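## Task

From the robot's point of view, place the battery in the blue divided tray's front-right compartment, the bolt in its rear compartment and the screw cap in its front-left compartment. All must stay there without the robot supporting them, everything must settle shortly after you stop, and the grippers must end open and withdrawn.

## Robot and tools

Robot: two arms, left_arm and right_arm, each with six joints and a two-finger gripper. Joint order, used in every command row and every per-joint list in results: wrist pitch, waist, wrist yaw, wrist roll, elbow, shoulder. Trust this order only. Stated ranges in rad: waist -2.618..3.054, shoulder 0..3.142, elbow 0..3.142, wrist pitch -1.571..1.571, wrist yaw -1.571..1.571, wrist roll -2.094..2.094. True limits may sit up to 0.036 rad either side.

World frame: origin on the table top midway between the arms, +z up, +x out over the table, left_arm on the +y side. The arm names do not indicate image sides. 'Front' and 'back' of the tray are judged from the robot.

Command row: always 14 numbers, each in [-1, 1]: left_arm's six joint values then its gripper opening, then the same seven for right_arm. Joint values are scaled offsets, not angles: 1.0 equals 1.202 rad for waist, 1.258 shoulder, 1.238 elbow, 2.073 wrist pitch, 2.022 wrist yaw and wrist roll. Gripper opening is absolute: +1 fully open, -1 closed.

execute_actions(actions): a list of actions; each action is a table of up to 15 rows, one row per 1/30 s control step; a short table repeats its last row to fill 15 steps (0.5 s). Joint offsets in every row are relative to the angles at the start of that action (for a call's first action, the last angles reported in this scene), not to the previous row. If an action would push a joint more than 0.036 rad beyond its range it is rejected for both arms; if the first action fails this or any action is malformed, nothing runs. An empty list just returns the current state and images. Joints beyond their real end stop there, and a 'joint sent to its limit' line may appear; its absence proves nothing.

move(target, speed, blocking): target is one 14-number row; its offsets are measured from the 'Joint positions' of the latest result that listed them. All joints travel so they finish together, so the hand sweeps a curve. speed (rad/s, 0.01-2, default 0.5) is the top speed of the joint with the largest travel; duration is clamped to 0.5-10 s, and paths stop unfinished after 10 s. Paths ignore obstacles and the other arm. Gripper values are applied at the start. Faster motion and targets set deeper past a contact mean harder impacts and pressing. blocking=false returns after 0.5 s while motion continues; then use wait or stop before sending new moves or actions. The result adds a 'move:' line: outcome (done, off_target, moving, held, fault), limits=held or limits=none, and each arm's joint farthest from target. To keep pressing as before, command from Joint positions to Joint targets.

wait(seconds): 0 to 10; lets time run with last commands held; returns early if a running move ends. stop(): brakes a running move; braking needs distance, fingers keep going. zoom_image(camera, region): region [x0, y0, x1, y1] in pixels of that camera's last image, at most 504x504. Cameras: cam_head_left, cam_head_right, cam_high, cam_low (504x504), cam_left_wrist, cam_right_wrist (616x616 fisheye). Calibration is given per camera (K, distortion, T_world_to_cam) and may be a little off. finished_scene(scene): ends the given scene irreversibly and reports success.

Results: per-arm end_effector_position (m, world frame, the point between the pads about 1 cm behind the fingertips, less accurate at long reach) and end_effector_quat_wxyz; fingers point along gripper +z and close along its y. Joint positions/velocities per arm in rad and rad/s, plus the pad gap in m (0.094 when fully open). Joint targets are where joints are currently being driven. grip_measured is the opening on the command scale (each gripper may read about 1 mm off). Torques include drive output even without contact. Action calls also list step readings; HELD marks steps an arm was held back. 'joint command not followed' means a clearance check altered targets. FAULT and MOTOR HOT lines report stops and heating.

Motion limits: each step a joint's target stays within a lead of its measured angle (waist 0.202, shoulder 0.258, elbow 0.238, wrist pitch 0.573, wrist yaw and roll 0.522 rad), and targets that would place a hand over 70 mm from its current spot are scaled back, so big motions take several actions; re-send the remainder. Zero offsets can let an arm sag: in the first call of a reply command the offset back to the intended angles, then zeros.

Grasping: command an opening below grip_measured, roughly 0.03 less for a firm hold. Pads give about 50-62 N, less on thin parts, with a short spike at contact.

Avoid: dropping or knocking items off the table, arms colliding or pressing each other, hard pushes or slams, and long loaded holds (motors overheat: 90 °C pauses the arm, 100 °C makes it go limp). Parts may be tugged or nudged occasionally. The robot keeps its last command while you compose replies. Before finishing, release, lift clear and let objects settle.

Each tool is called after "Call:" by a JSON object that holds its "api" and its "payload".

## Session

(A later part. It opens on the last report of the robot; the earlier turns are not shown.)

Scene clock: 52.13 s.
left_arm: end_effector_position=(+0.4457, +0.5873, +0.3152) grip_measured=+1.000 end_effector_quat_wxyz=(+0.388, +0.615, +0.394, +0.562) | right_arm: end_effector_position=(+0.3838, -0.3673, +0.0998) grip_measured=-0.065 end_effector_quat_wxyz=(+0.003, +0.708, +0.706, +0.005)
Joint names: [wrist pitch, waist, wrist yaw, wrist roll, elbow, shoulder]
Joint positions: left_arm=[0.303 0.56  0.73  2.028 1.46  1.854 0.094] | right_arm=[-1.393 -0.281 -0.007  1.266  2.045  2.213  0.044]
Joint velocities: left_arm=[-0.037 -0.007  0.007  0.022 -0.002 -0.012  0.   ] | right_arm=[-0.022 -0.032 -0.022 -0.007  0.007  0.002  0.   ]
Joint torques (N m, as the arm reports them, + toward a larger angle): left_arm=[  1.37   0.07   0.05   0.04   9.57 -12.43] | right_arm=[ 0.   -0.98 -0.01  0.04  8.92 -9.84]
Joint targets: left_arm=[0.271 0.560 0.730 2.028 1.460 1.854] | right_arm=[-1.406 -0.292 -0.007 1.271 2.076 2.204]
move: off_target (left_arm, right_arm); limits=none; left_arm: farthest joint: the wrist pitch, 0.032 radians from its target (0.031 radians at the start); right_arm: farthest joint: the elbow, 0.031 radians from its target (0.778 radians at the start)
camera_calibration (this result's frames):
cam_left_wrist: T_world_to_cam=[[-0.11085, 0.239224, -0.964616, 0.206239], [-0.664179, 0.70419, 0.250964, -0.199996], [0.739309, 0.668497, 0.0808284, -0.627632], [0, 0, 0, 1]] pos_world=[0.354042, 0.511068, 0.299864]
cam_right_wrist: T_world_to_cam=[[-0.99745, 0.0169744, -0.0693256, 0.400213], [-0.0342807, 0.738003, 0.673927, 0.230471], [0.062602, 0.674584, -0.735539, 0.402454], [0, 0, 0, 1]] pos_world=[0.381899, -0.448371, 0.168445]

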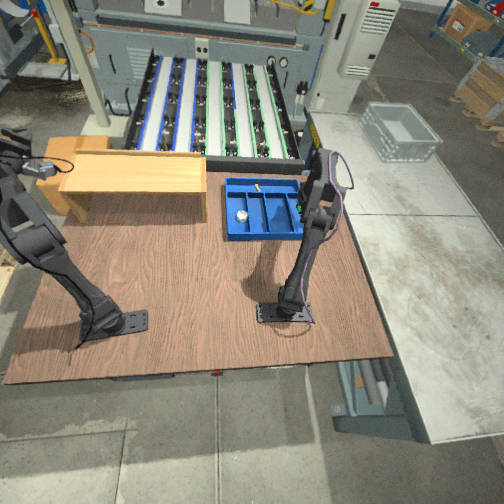

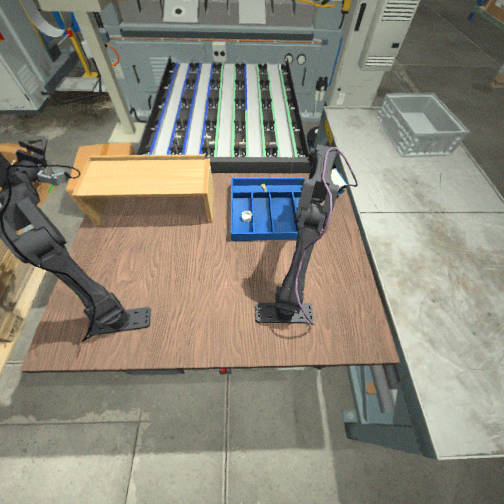

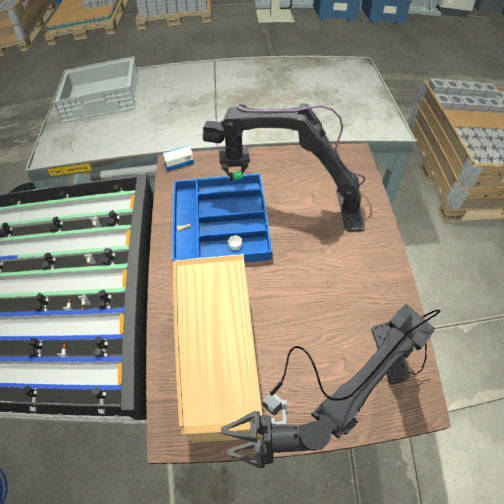

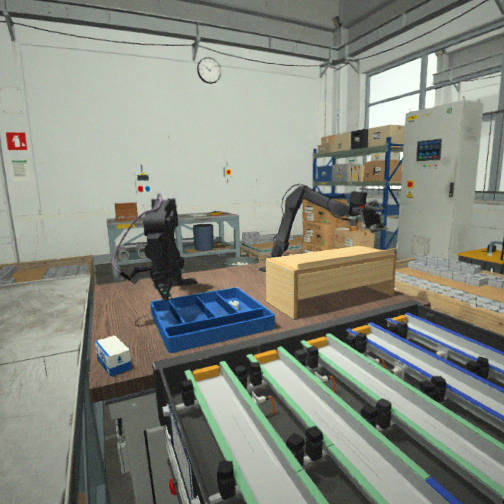

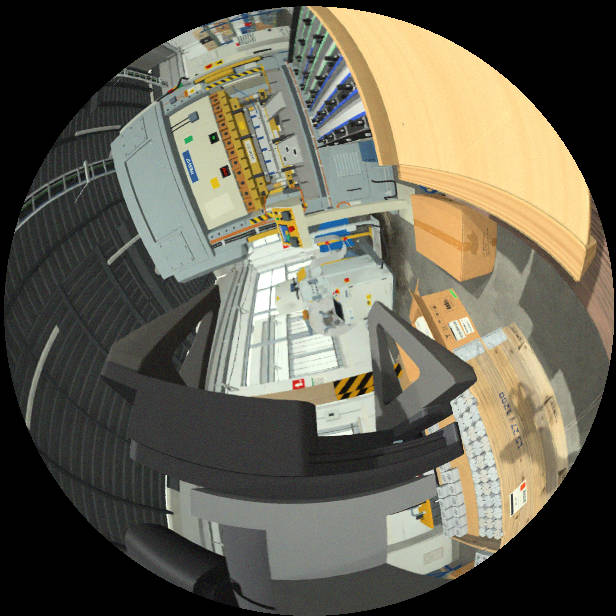

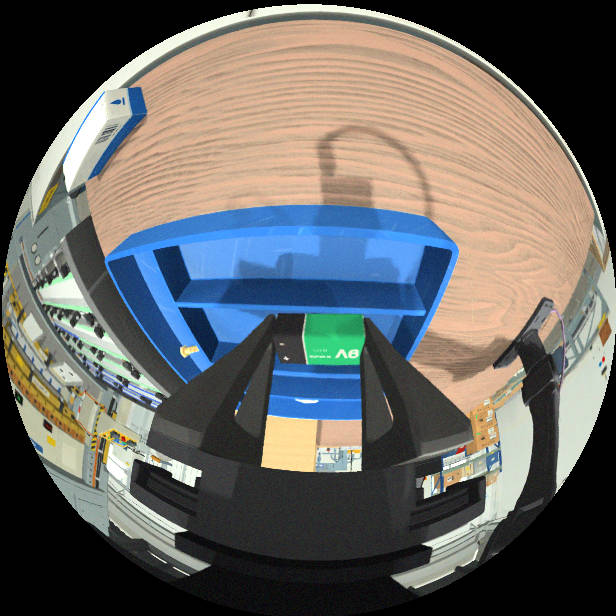

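Call:
{"api": "move", "payload": {"target": [-0.015,0,0,0,0,0,1,0.140,0,0,0,-0.210,0.018,-0.092], "speed": 0.25}}

Scene clock: 54.43 s.
left_arm: end_effector_position=(+0.4457, +0.5873, +0.3154) grip_measured=+1.000 end_effector_quat_wxyz=(+0.388, +0.615, +0.393, +0.562) | right_arm: end_effector_position=(+0.3840, -0.3674, +0.0231) grip_measured=-0.065 end_effector_quat_wxyz=(+0.001, +0.708, +0.706, +0.004)
Joint names: [wrist pitch, waist, wrist yaw, wrist roll, elbow, shoulder]
Joint positions: left_arm=[0.304 0.56  0.73  2.028 1.46  1.854 0.094] | right_arm=[-1.112 -0.281 -0.007  1.266  1.791  2.244  0.044]
Joint velocities: left_arm=[ 0.066  0.002 -0.007 -0.037 -0.022  0.012  0.   ] | right_arm=[-0.007  0.017  0.037 -0.022 -0.007 -0.022 -0.001]
Joint torques (N m, as the arm reports them, + toward a larger angle): left_arm=[  1.41  -0.11   0.07   0.03   9.61 -12.19] | right_arm=[ 0.25 -0.03 -0.02  0.    5.52 -9.96]
Joint targets: left_arm=[0.272 0.560 0.730 2.028 1.460 1.854] | right_arm=[-1.103 -0.281 -0.007 1.266 1.785 2.235]
move: off_target (left_arm); limits=none; left_arm: farthest joint: the wrist pitch, 0.033 radians from its target (0.031 radians at the start); right_arm: farthest joint: the shoulder, 0.009 radians from its target (0.023 radians at the start)
camera_calibration (this result's frames):
cam_left_wrist: T_world_to_cam=[[-0.110003, 0.239933, -0.964537, 0.205643], [-0.6644, 0.704005, 0.250898, -0.199826], [0.739238, 0.668438, 0.0819682, -0.627964], [0, 0, 0, 1]] pos_world=[0.354072, 0.511093, 0.299959]
cam_right_wrist: T_world_to_cam=[[-0.997789, 0.0170827, -0.0642218, 0.395076], [-0.0308481, 0.736908, 0.675289, 0.280447], [0.0588614, 0.675777, -0.734752, 0.347911], [0, 0, 0, 1]] pos_world=[0.382375, -0.448523, 0.0916183]

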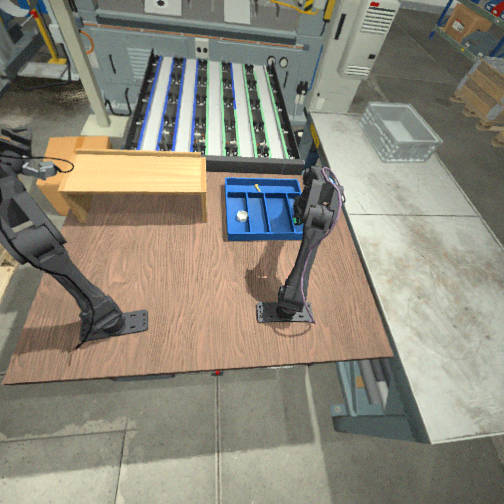

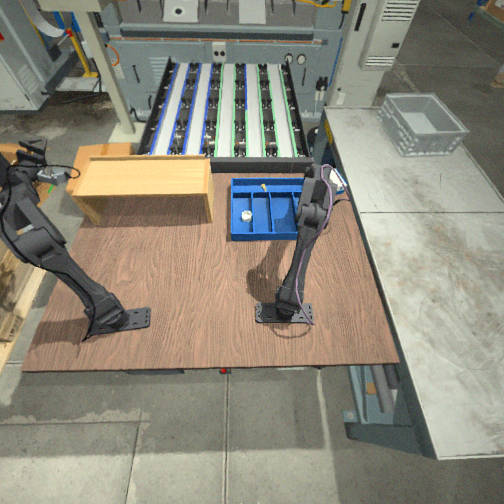

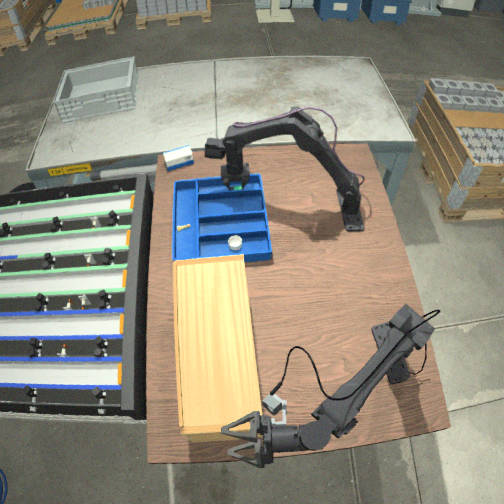

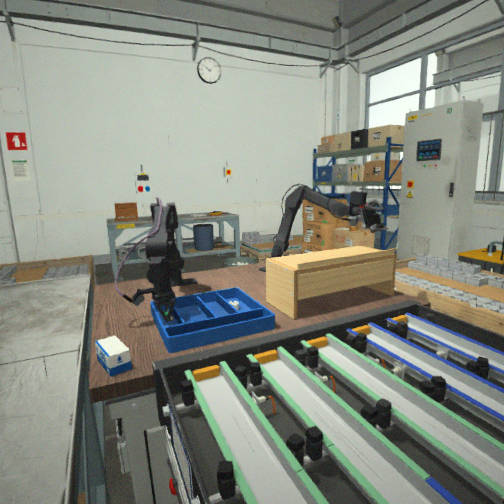

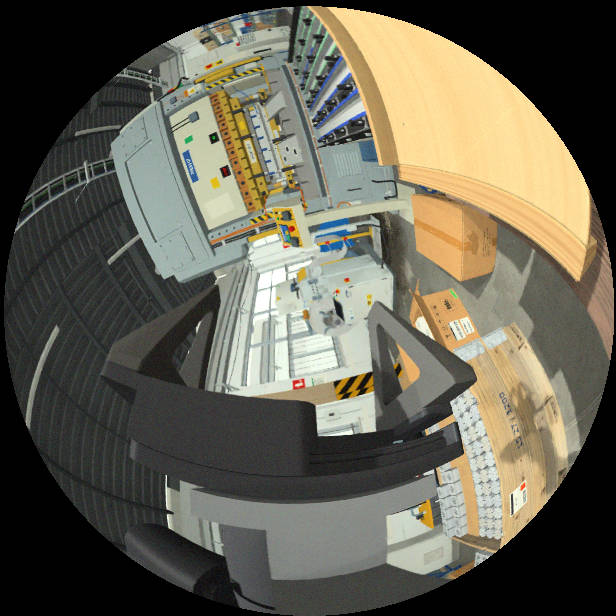

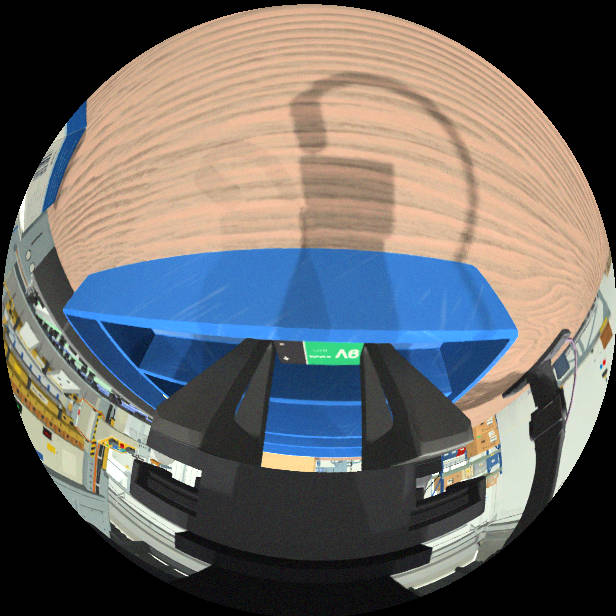

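Call:
{"api": "move", "payload": {"target": [-0.015,0,0,0,0,0,1,0.012,0,0,0,-0.018,-0.006,-0.092], "speed": 0.05}}

Scene clock: 55.40 s.
left_arm: end_effector_position=(+0.4457, +0.5874, +0.3157) grip_measured=+1.000 end_effector_quat_wxyz=(+0.388, +0.615, +0.393, +0.563) | right_arm: end_effector_position=(+0.3848, -0.3676, +0.0214) grip_measured=-0.065 end_effector_quat_wxyz=(+0.003, +0.708, +0.706, +0.006)
Joint names: [wrist pitch, waist, wrist yaw, wrist roll, elbow, shoulder]
Joint positions: left_arm=[0.306 0.56  0.73  2.028 1.46  1.854 0.094] | right_arm=[-1.1   -0.281 -0.007  1.266  1.784  2.244  0.044]
Joint velocities: left_arm=[-0.007  0.002 -0.081  0.007 -0.027 -0.017  0.   ] | right_arm=[-0.007  0.017  0.022 -0.095  0.007 -0.002 -0.001]
Joint torques (N m, as the arm reports them, + toward a larger angle): left_arm=[  1.41  -0.01   0.1    0.02   9.41 -12.23] | right_arm=[ 0.29 -0.21  0.    0.    4.71 -9.88]
Joint targets: left_arm=[0.273 0.560 0.730 2.028 1.460 1.854] | right_arm=[-1.087 -0.281 -0.007 1.266 1.768 2.237]
move: off_target (left_arm); limits=none; left_arm: farthest joint: the wrist pitch, 0.033 radians from its target (0.032 radians at the start); right_arm: farthest joint: the elbow, 0.015 radians from its target (0.022 radians at the start)
camera_calibration (this result's frames):
cam_left_wrist: T_world_to_cam=[[-0.108875, 0.240877, -0.96443, 0.204847], [-0.664693, 0.70376, 0.25081, -0.199599], [0.739141, 0.668356, 0.0834878, -0.628406], [0, 0, 0, 1]] pos_world=[0.354111, 0.511126, 0.300086]
cam_right_wrist: T_world_to_cam=[[-0.997467, 0.0170038, -0.0690706, 0.39576], [-0.0341166, 0.737679, 0.674289, 0.283317], [0.0624174, 0.674937, -0.735231, 0.345091], [0, 0, 0, 1]] pos_world=[0.382884, -0.448641, 0.0900196]

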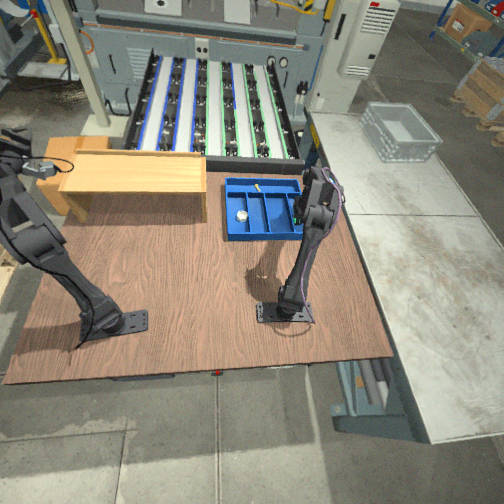

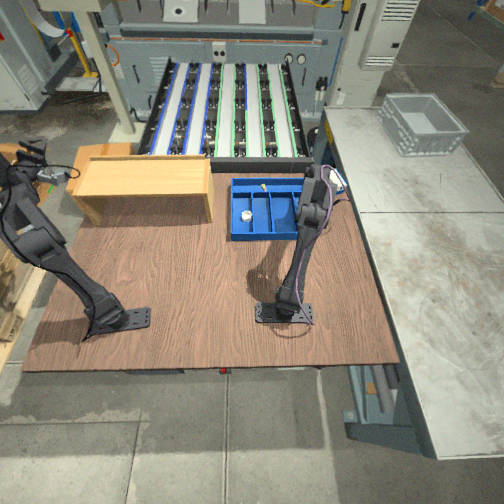

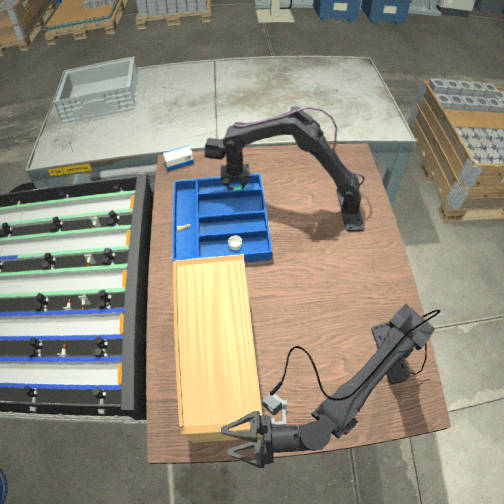

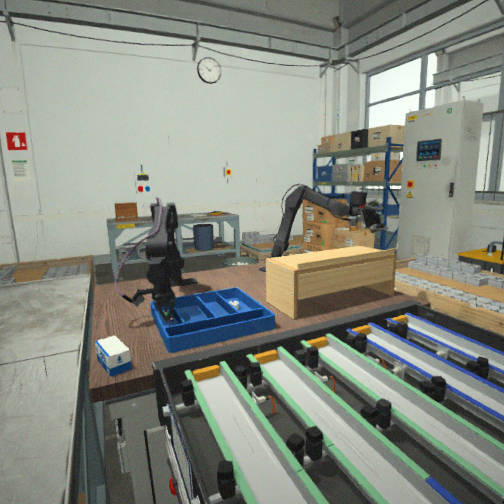

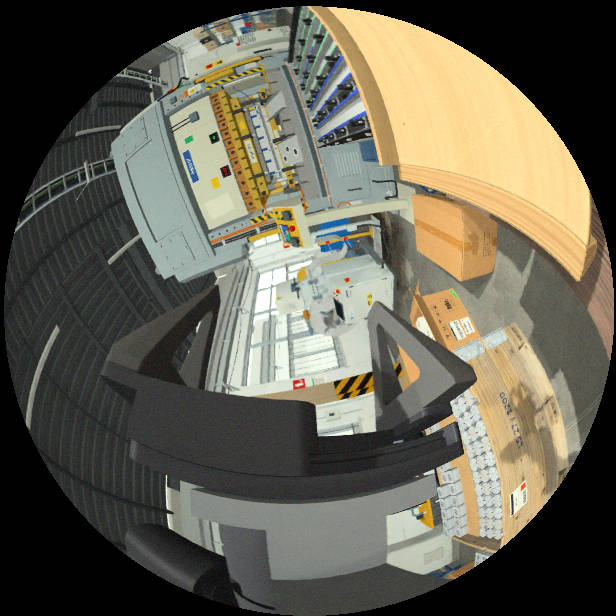

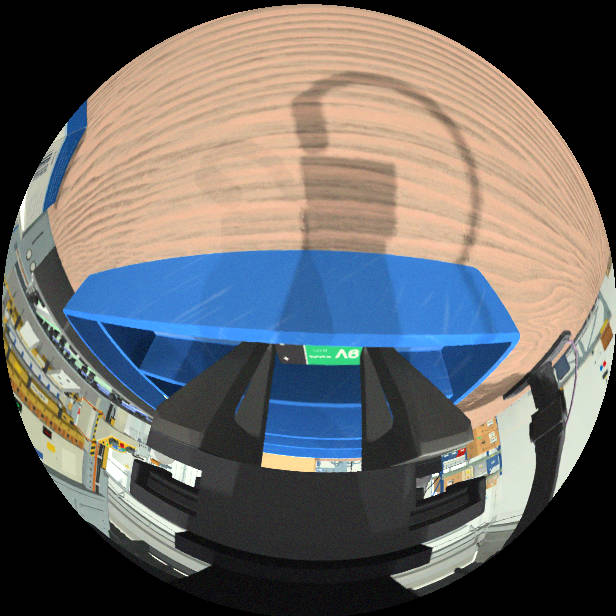

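Call:
{"api": "execute_actions", "payload": {"actions": [[[0,0,0,0,0,0,1,0,0,0,0,0,0,0.0],[0,0,0,0,0,0,1,0,0,0,0,0,0,0.1],[0,0,0,0,0,0,1,0,0,0,0,0,0,0.2],[0,0,0,0,0,0,1,0,0,0,0,0,0,0.3]]]}}

Scene clock: 56.00 s.
left_arm: end_effector_position=(+0.4459, +0.5875, +0.3176) grip_measured=+1.000 end_effector_quat_wxyz=(+0.387, +0.614, +0.390, +0.566) | right_arm: end_effector_position=(+0.3850, -0.3676, +0.0214) grip_measured=+0.297 end_effector_quat_wxyz=(+0.003, +0.708, +0.706, +0.006)
Joint names: [wrist pitch, waist, wrist yaw, wrist roll, elbow, shoulder]
Joint positions: left_arm=[0.315 0.56  0.73  2.028 1.46  1.854 0.094] | right_arm=[-1.1   -0.281 -0.007  1.266  1.784  2.244  0.061]
Joint velocities: left_arm=[-0.066  0.002 -0.007 -0.051 -0.007 -0.007  0.   ] | right_arm=[-0.037 -0.002 -0.037 -0.007  0.002 -0.007 -0.   ]
Joint torques (N m, as the arm reports them, + toward a larger angle): left_arm=[  1.57   0.02   0.07   0.01   9.53 -12.28] | right_arm=[ 0.16  0.   -0.02  0.01  5.84 -9.24]
Joint targets: left_arm=[0.306 0.560 0.730 2.028 1.460 1.854] | right_arm=[-1.101 -0.281 -0.007 1.266 1.784 2.244]
Step readings (joint positions):
0: left_arm=[0.306 0.560 0.730 2.028 1.460 1.854] | right_arm=[-1.100 -0.281 -0.007 1.266 1.784 2.244]
1: left_arm=[0.307 0.560 0.730 2.028 1.460 1.854] | right_arm=[-1.100 -0.281 -0.007 1.266 1.784 2.244]
2: left_arm=[0.308 0.560 0.730 2.028 1.460 1.854] | right_arm=[-1.100 -0.281 -0.007 1.266 1.784 2.244]
4: left_arm=[0.311 0.560 0.730 2.028 1.460 1.854] | right_arm=[-1.100 -0.281 -0.007 1.266 1.784 2.244]
8: left_arm=[0.314 0.560 0.730 2.028 1.460 1.854] | right_arm=[-1.100 -0.281 -0.007 1.266 1.784 2.244]
15: Joint positions above
camera_calibration (this result's frames):
cam_left_wrist: T_world_to_cam=[[-0.102106, 0.246543, -0.963738, 0.200058], [-0.666452, 0.702287, 0.250268, -0.198233], [0.738523, 0.667839, 0.0926009, -0.631031], [0, 0, 0, 1]] pos_world=[0.354345, 0.511321, 0.300849]
cam_right_wrist: T_world_to_cam=[[-0.997416, 0.0169877, -0.0697995, 0.395932], [-0.0346067, 0.737836, 0.674093, 0.283614], [0.0629519, 0.674767, -0.735341, 0.344854], [0, 0, 0, 1]] pos_world=[0.383015, -0.448683, 0.0900388]

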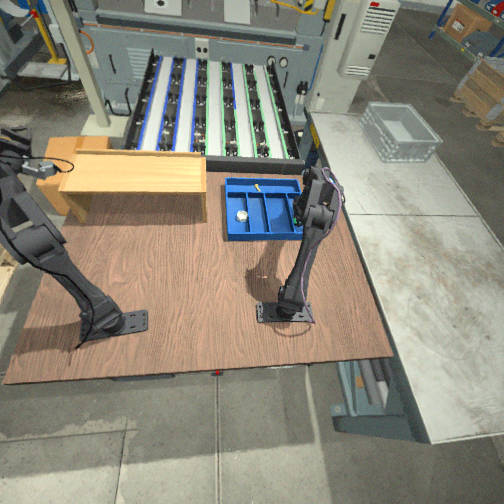

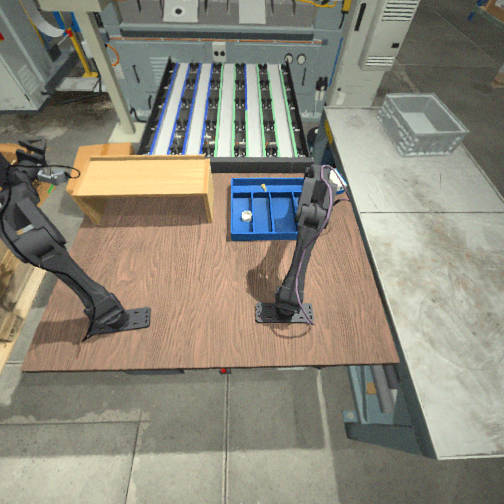

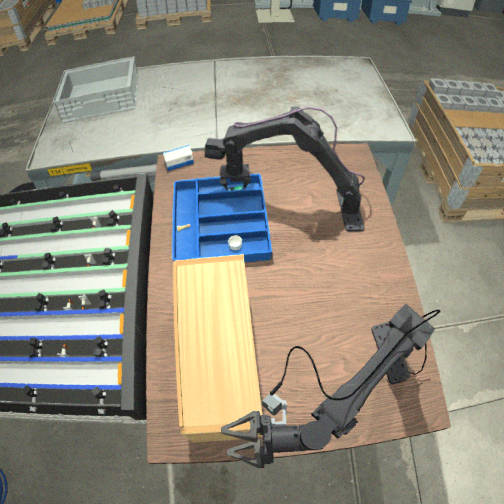

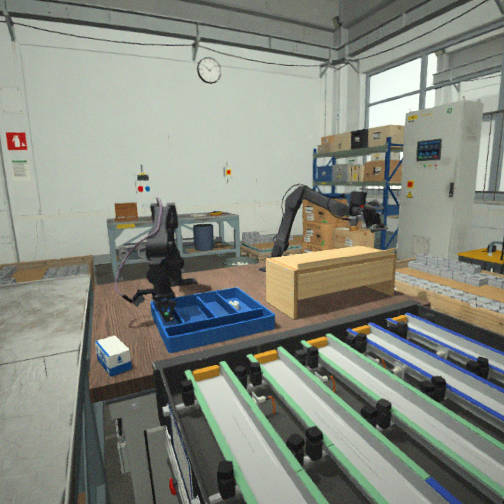

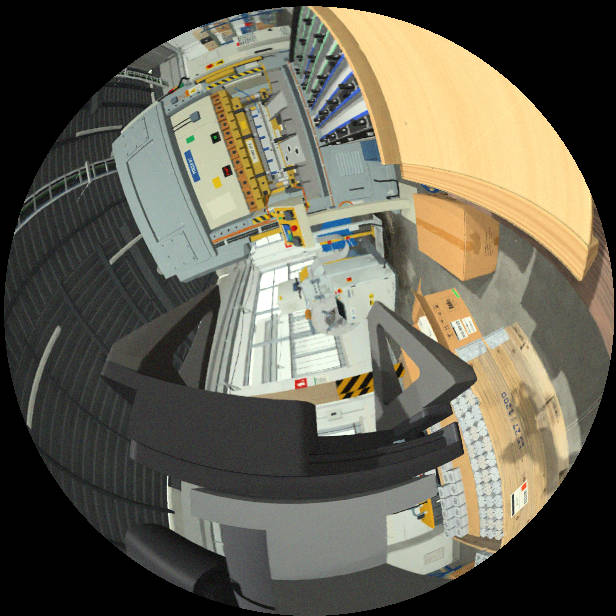

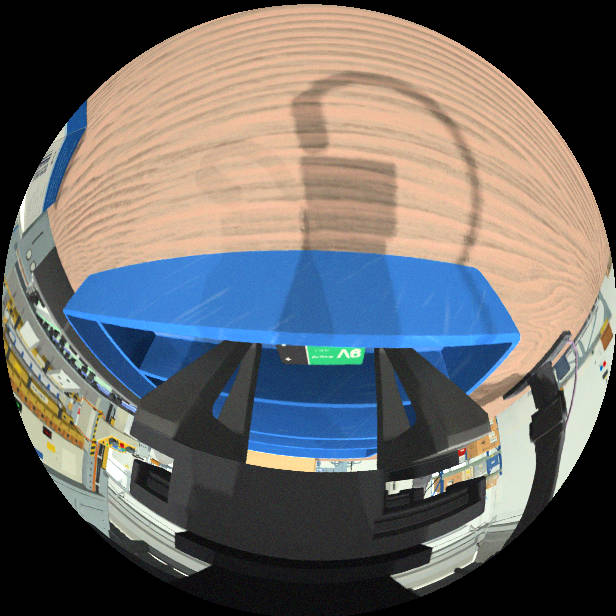

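Released. Lift straight up to z≈0.12.

Call:
{"api": "move", "payload": {"target": [-0.02,0,0,0,0,0,1,-0.16,0,0,0,0.27,-0.03,0.3], "speed": 0.6}}

Scene clock: 57.43 s.
left_arm: end_effector_position=(+0.4457, +0.5874, +0.3157) grip_measured=+1.000 end_effector_quat_wxyz=(+0.388, +0.615, +0.393, +0.563) | right_arm: end_effector_position=(+0.3878, -0.3685, +0.1037) grip_measured=+0.297 end_effector_quat_wxyz=(+0.004, +0.708, +0.706, +0.006)
Joint names: [wrist pitch, waist, wrist yaw, wrist roll, elbow, shoulder]
Joint positions: left_arm=[0.306 0.56  0.73  2.028 1.46  1.854 0.094] | right_arm=[-1.418 -0.281 -0.007  1.266  2.092  2.232  0.061]
Joint velocities: left_arm=[-0.051  0.002 -0.022  0.037  0.002 -0.017  0.   ] | right_arm=[-0.022 -0.002  0.051  0.037 -0.002  0.007 -0.001]
Joint torques (N m, as the arm reports them, + toward a larger angle): left_arm=[  1.4   -0.11   0.09   0.02   9.72 -12.17] | right_arm=[  0.01  -0.04  -0.02   0.01   8.4  -11.08]
Joint targets: left_arm=[0.274 0.560 0.730 2.028 1.460 1.854] | right_arm=[-1.431 -0.281 -0.007 1.266 2.118 2.207]
move: off_target (left_arm, right_arm); limits=none; left_arm: farthest joint: the wrist pitch, 0.032 radians from its target (0.042 radians at the start); right_arm: farthest joint: the shoulder, 0.026 radians from its target (0.038 radians at the start)
camera_calibration (this result's frames):
cam_left_wrist: T_world_to_cam=[[-0.108875, 0.240877, -0.96443, 0.204847], [-0.664693, 0.70376, 0.25081, -0.199599], [0.739141, 0.668356, 0.0834878, -0.628406], [0, 0, 0, 1]] pos_world=[0.354111, 0.511126, 0.300086]
cam_right_wrist: T_world_to_cam=[[-0.997262, 0.0169384, -0.0719862, 0.404651], [-0.036076, 0.738304, 0.673503, 0.229718], [0.0645558, 0.674255, -0.735671, 0.405007], [0, 0, 0, 1]] pos_world=[0.385684, -0.449534, 0.172366]

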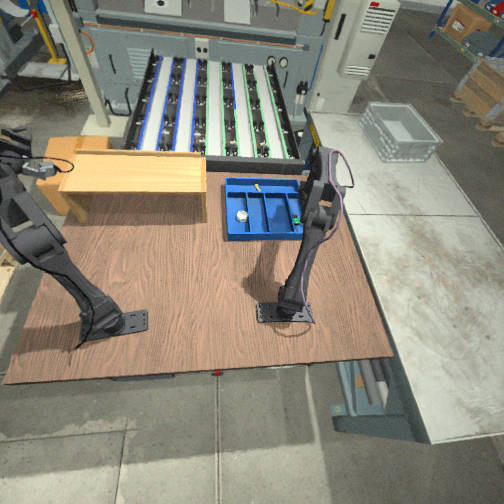

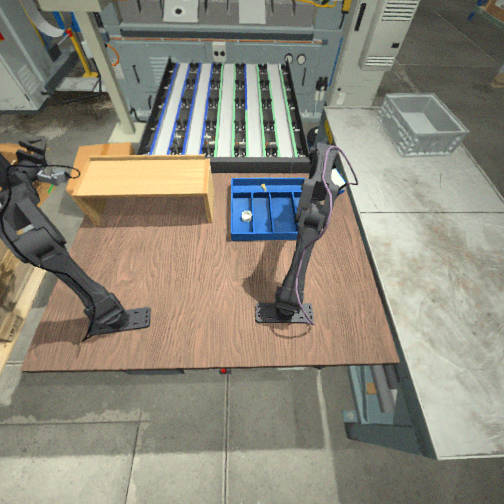

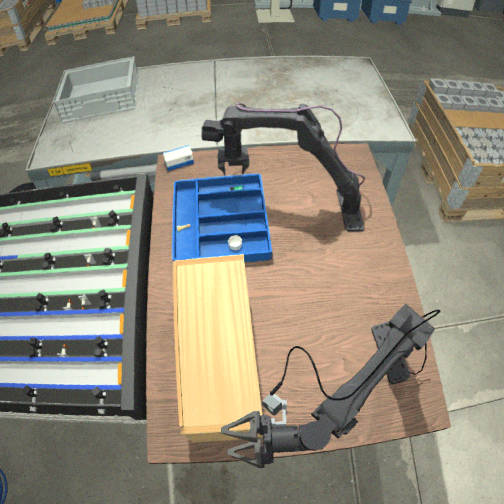

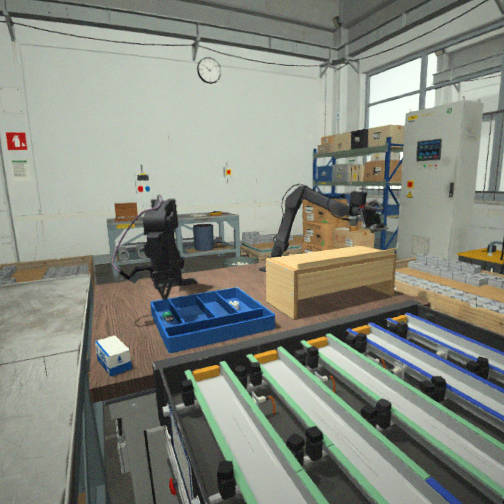

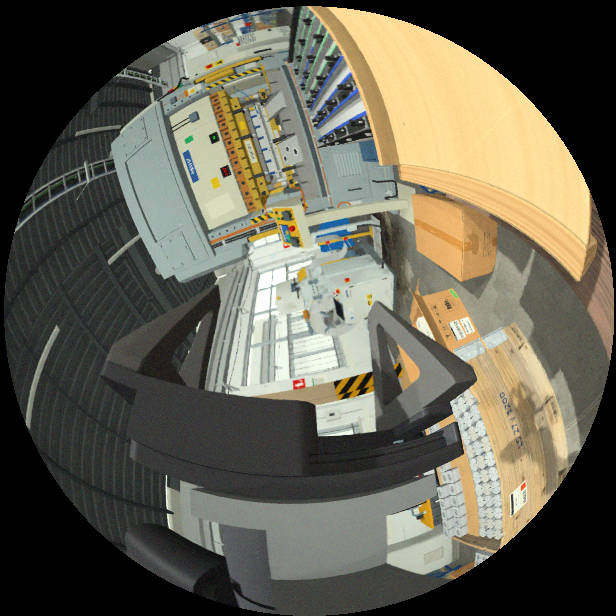

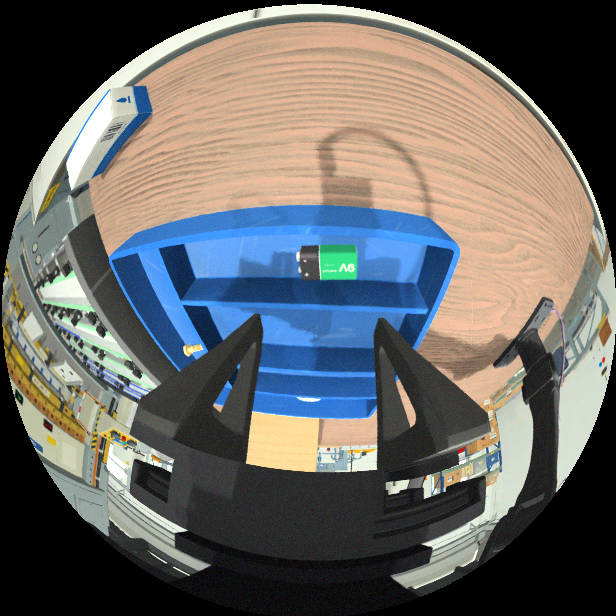

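Call:
{"api": "move", "payload": {"target": [-0.015,0,0,0,0,0,1,0.08,0,0,0,-0.55,-0.55,0.3], "speed": 1.0}}

Call:
{"api": "zoom_image", "payload": {"camera": "cam_head_left", "region": [200,160,350,260]}}

Scene clock: 59.07 s.
left_arm: end_effector_position=(+0.4458, +0.5874, +0.3159) grip_measured=+1.000 end_effector_quat_wxyz=(+0.388, +0.615, +0.392, +0.563) | right_arm: end_effector_position=(+0.2669, -0.3300, +0.1621) grip_measured=+0.297 end_effector_quat_wxyz=(+0.071, +0.706, +0.704, +0.041)
Joint names: [wrist pitch, waist, wrist yaw, wrist roll, elbow, shoulder]
Joint positions: left_arm=[0.307 0.56  0.73  2.028 1.46  1.854 0.094] | right_arm=[-1.264 -0.281 -0.007  1.266  1.42   1.562  0.061]
Joint velocities: left_arm=[ 0.051  0.002 -0.066 -0.022 -0.002 -0.002  0.   ] | right_arm=[-0.022 -0.002  0.037 -0.066 -0.007 -0.007 -0.   ]
Joint torques (N m, as the arm reports them, + toward a larger angle): left_arm=[  1.4   -0.03   0.04   0.     9.73 -12.39] | right_arm=[ 0.62  0.   -0.02  0.01  5.6  -6.04]
Joint targets: left_arm=[0.275 0.560 0.730 2.028 1.460 1.854] | right_arm=[-1.252 -0.281 -0.007 1.266 1.411 1.541]
move: off_target (left_arm, right_arm); limits=none; left_arm: farthest joint: the wrist pitch, 0.032 radians from its target (0.031 radians at the start); right_arm: farthest joint: the shoulder, 0.022 radians from its target (0.692 radians at the start)
camera_calibration (this result's frames):
cam_left_wrist: T_world_to_cam=[[-0.108029, 0.241586, -0.964348, 0.204249], [-0.664913, 0.703575, 0.250743, -0.199428], [0.739067, 0.668295, 0.0846273, -0.628736], [0, 0, 0, 1]] pos_world=[0.354141, 0.51115, 0.300181]
cam_right_wrist: T_world_to_cam=[[-0.976419, 0.010293, -0.21564, 0.303204], [-0.130292, 0.768343, 0.626636, 0.200212], [0.172135, 0.639956, -0.748883, 0.391921], [0, 0, 0, 1]] pos_world=[0.254677, -0.407764, 0.233426]

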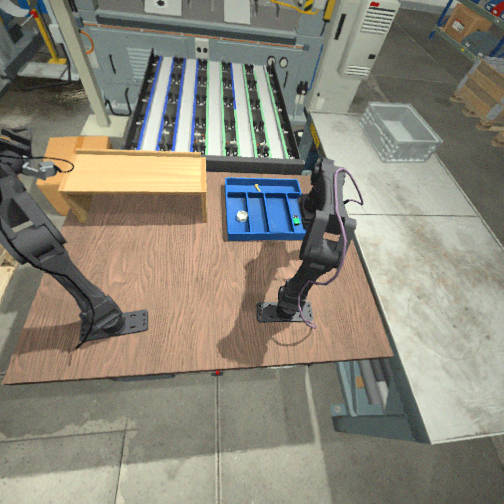

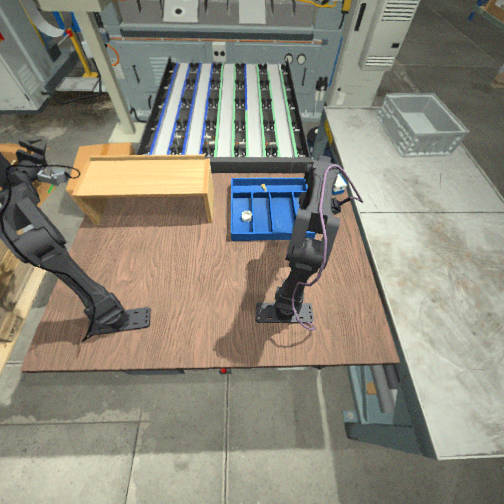

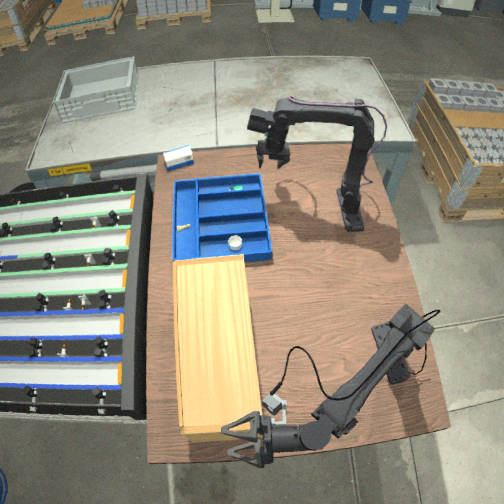

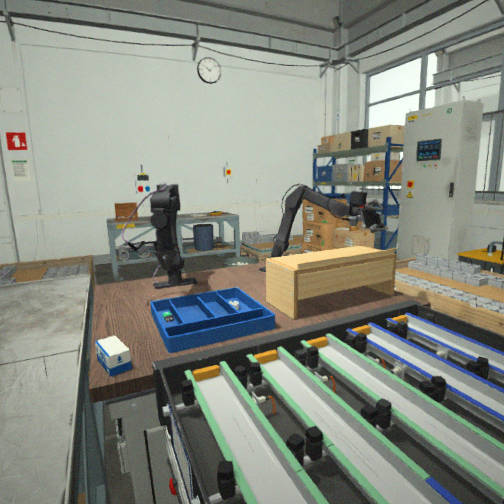

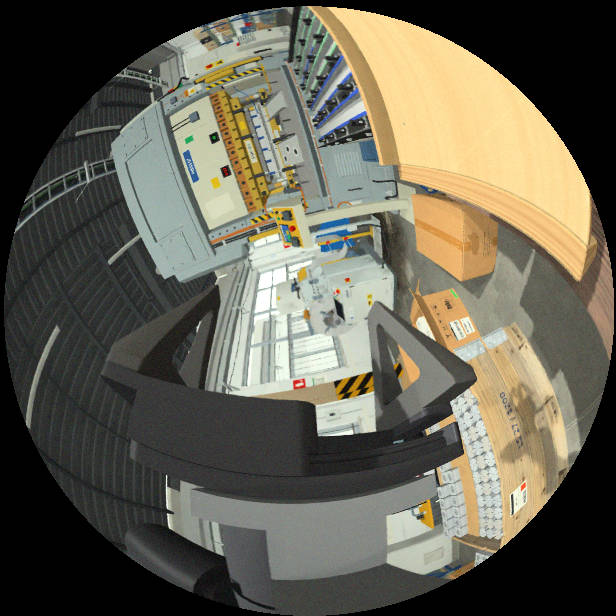

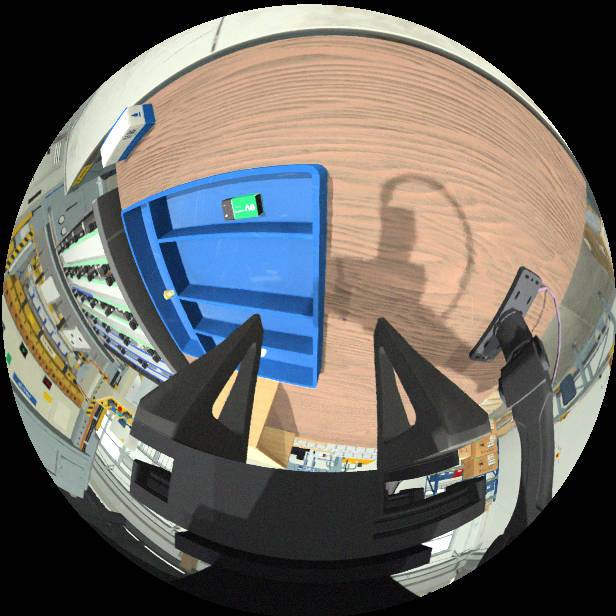

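Region (200, 160, 350, 260) of cam_head_left's 504x504 image, scaled by 3.360, with more detail than that image has.

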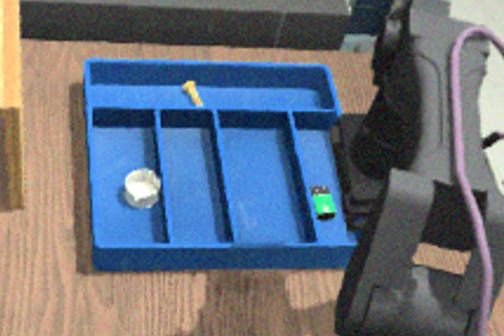

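All three items are in place.

Call:
{"api": "finished_scene", "payload": {"scene": 2}}

The scene is finished: the task was done.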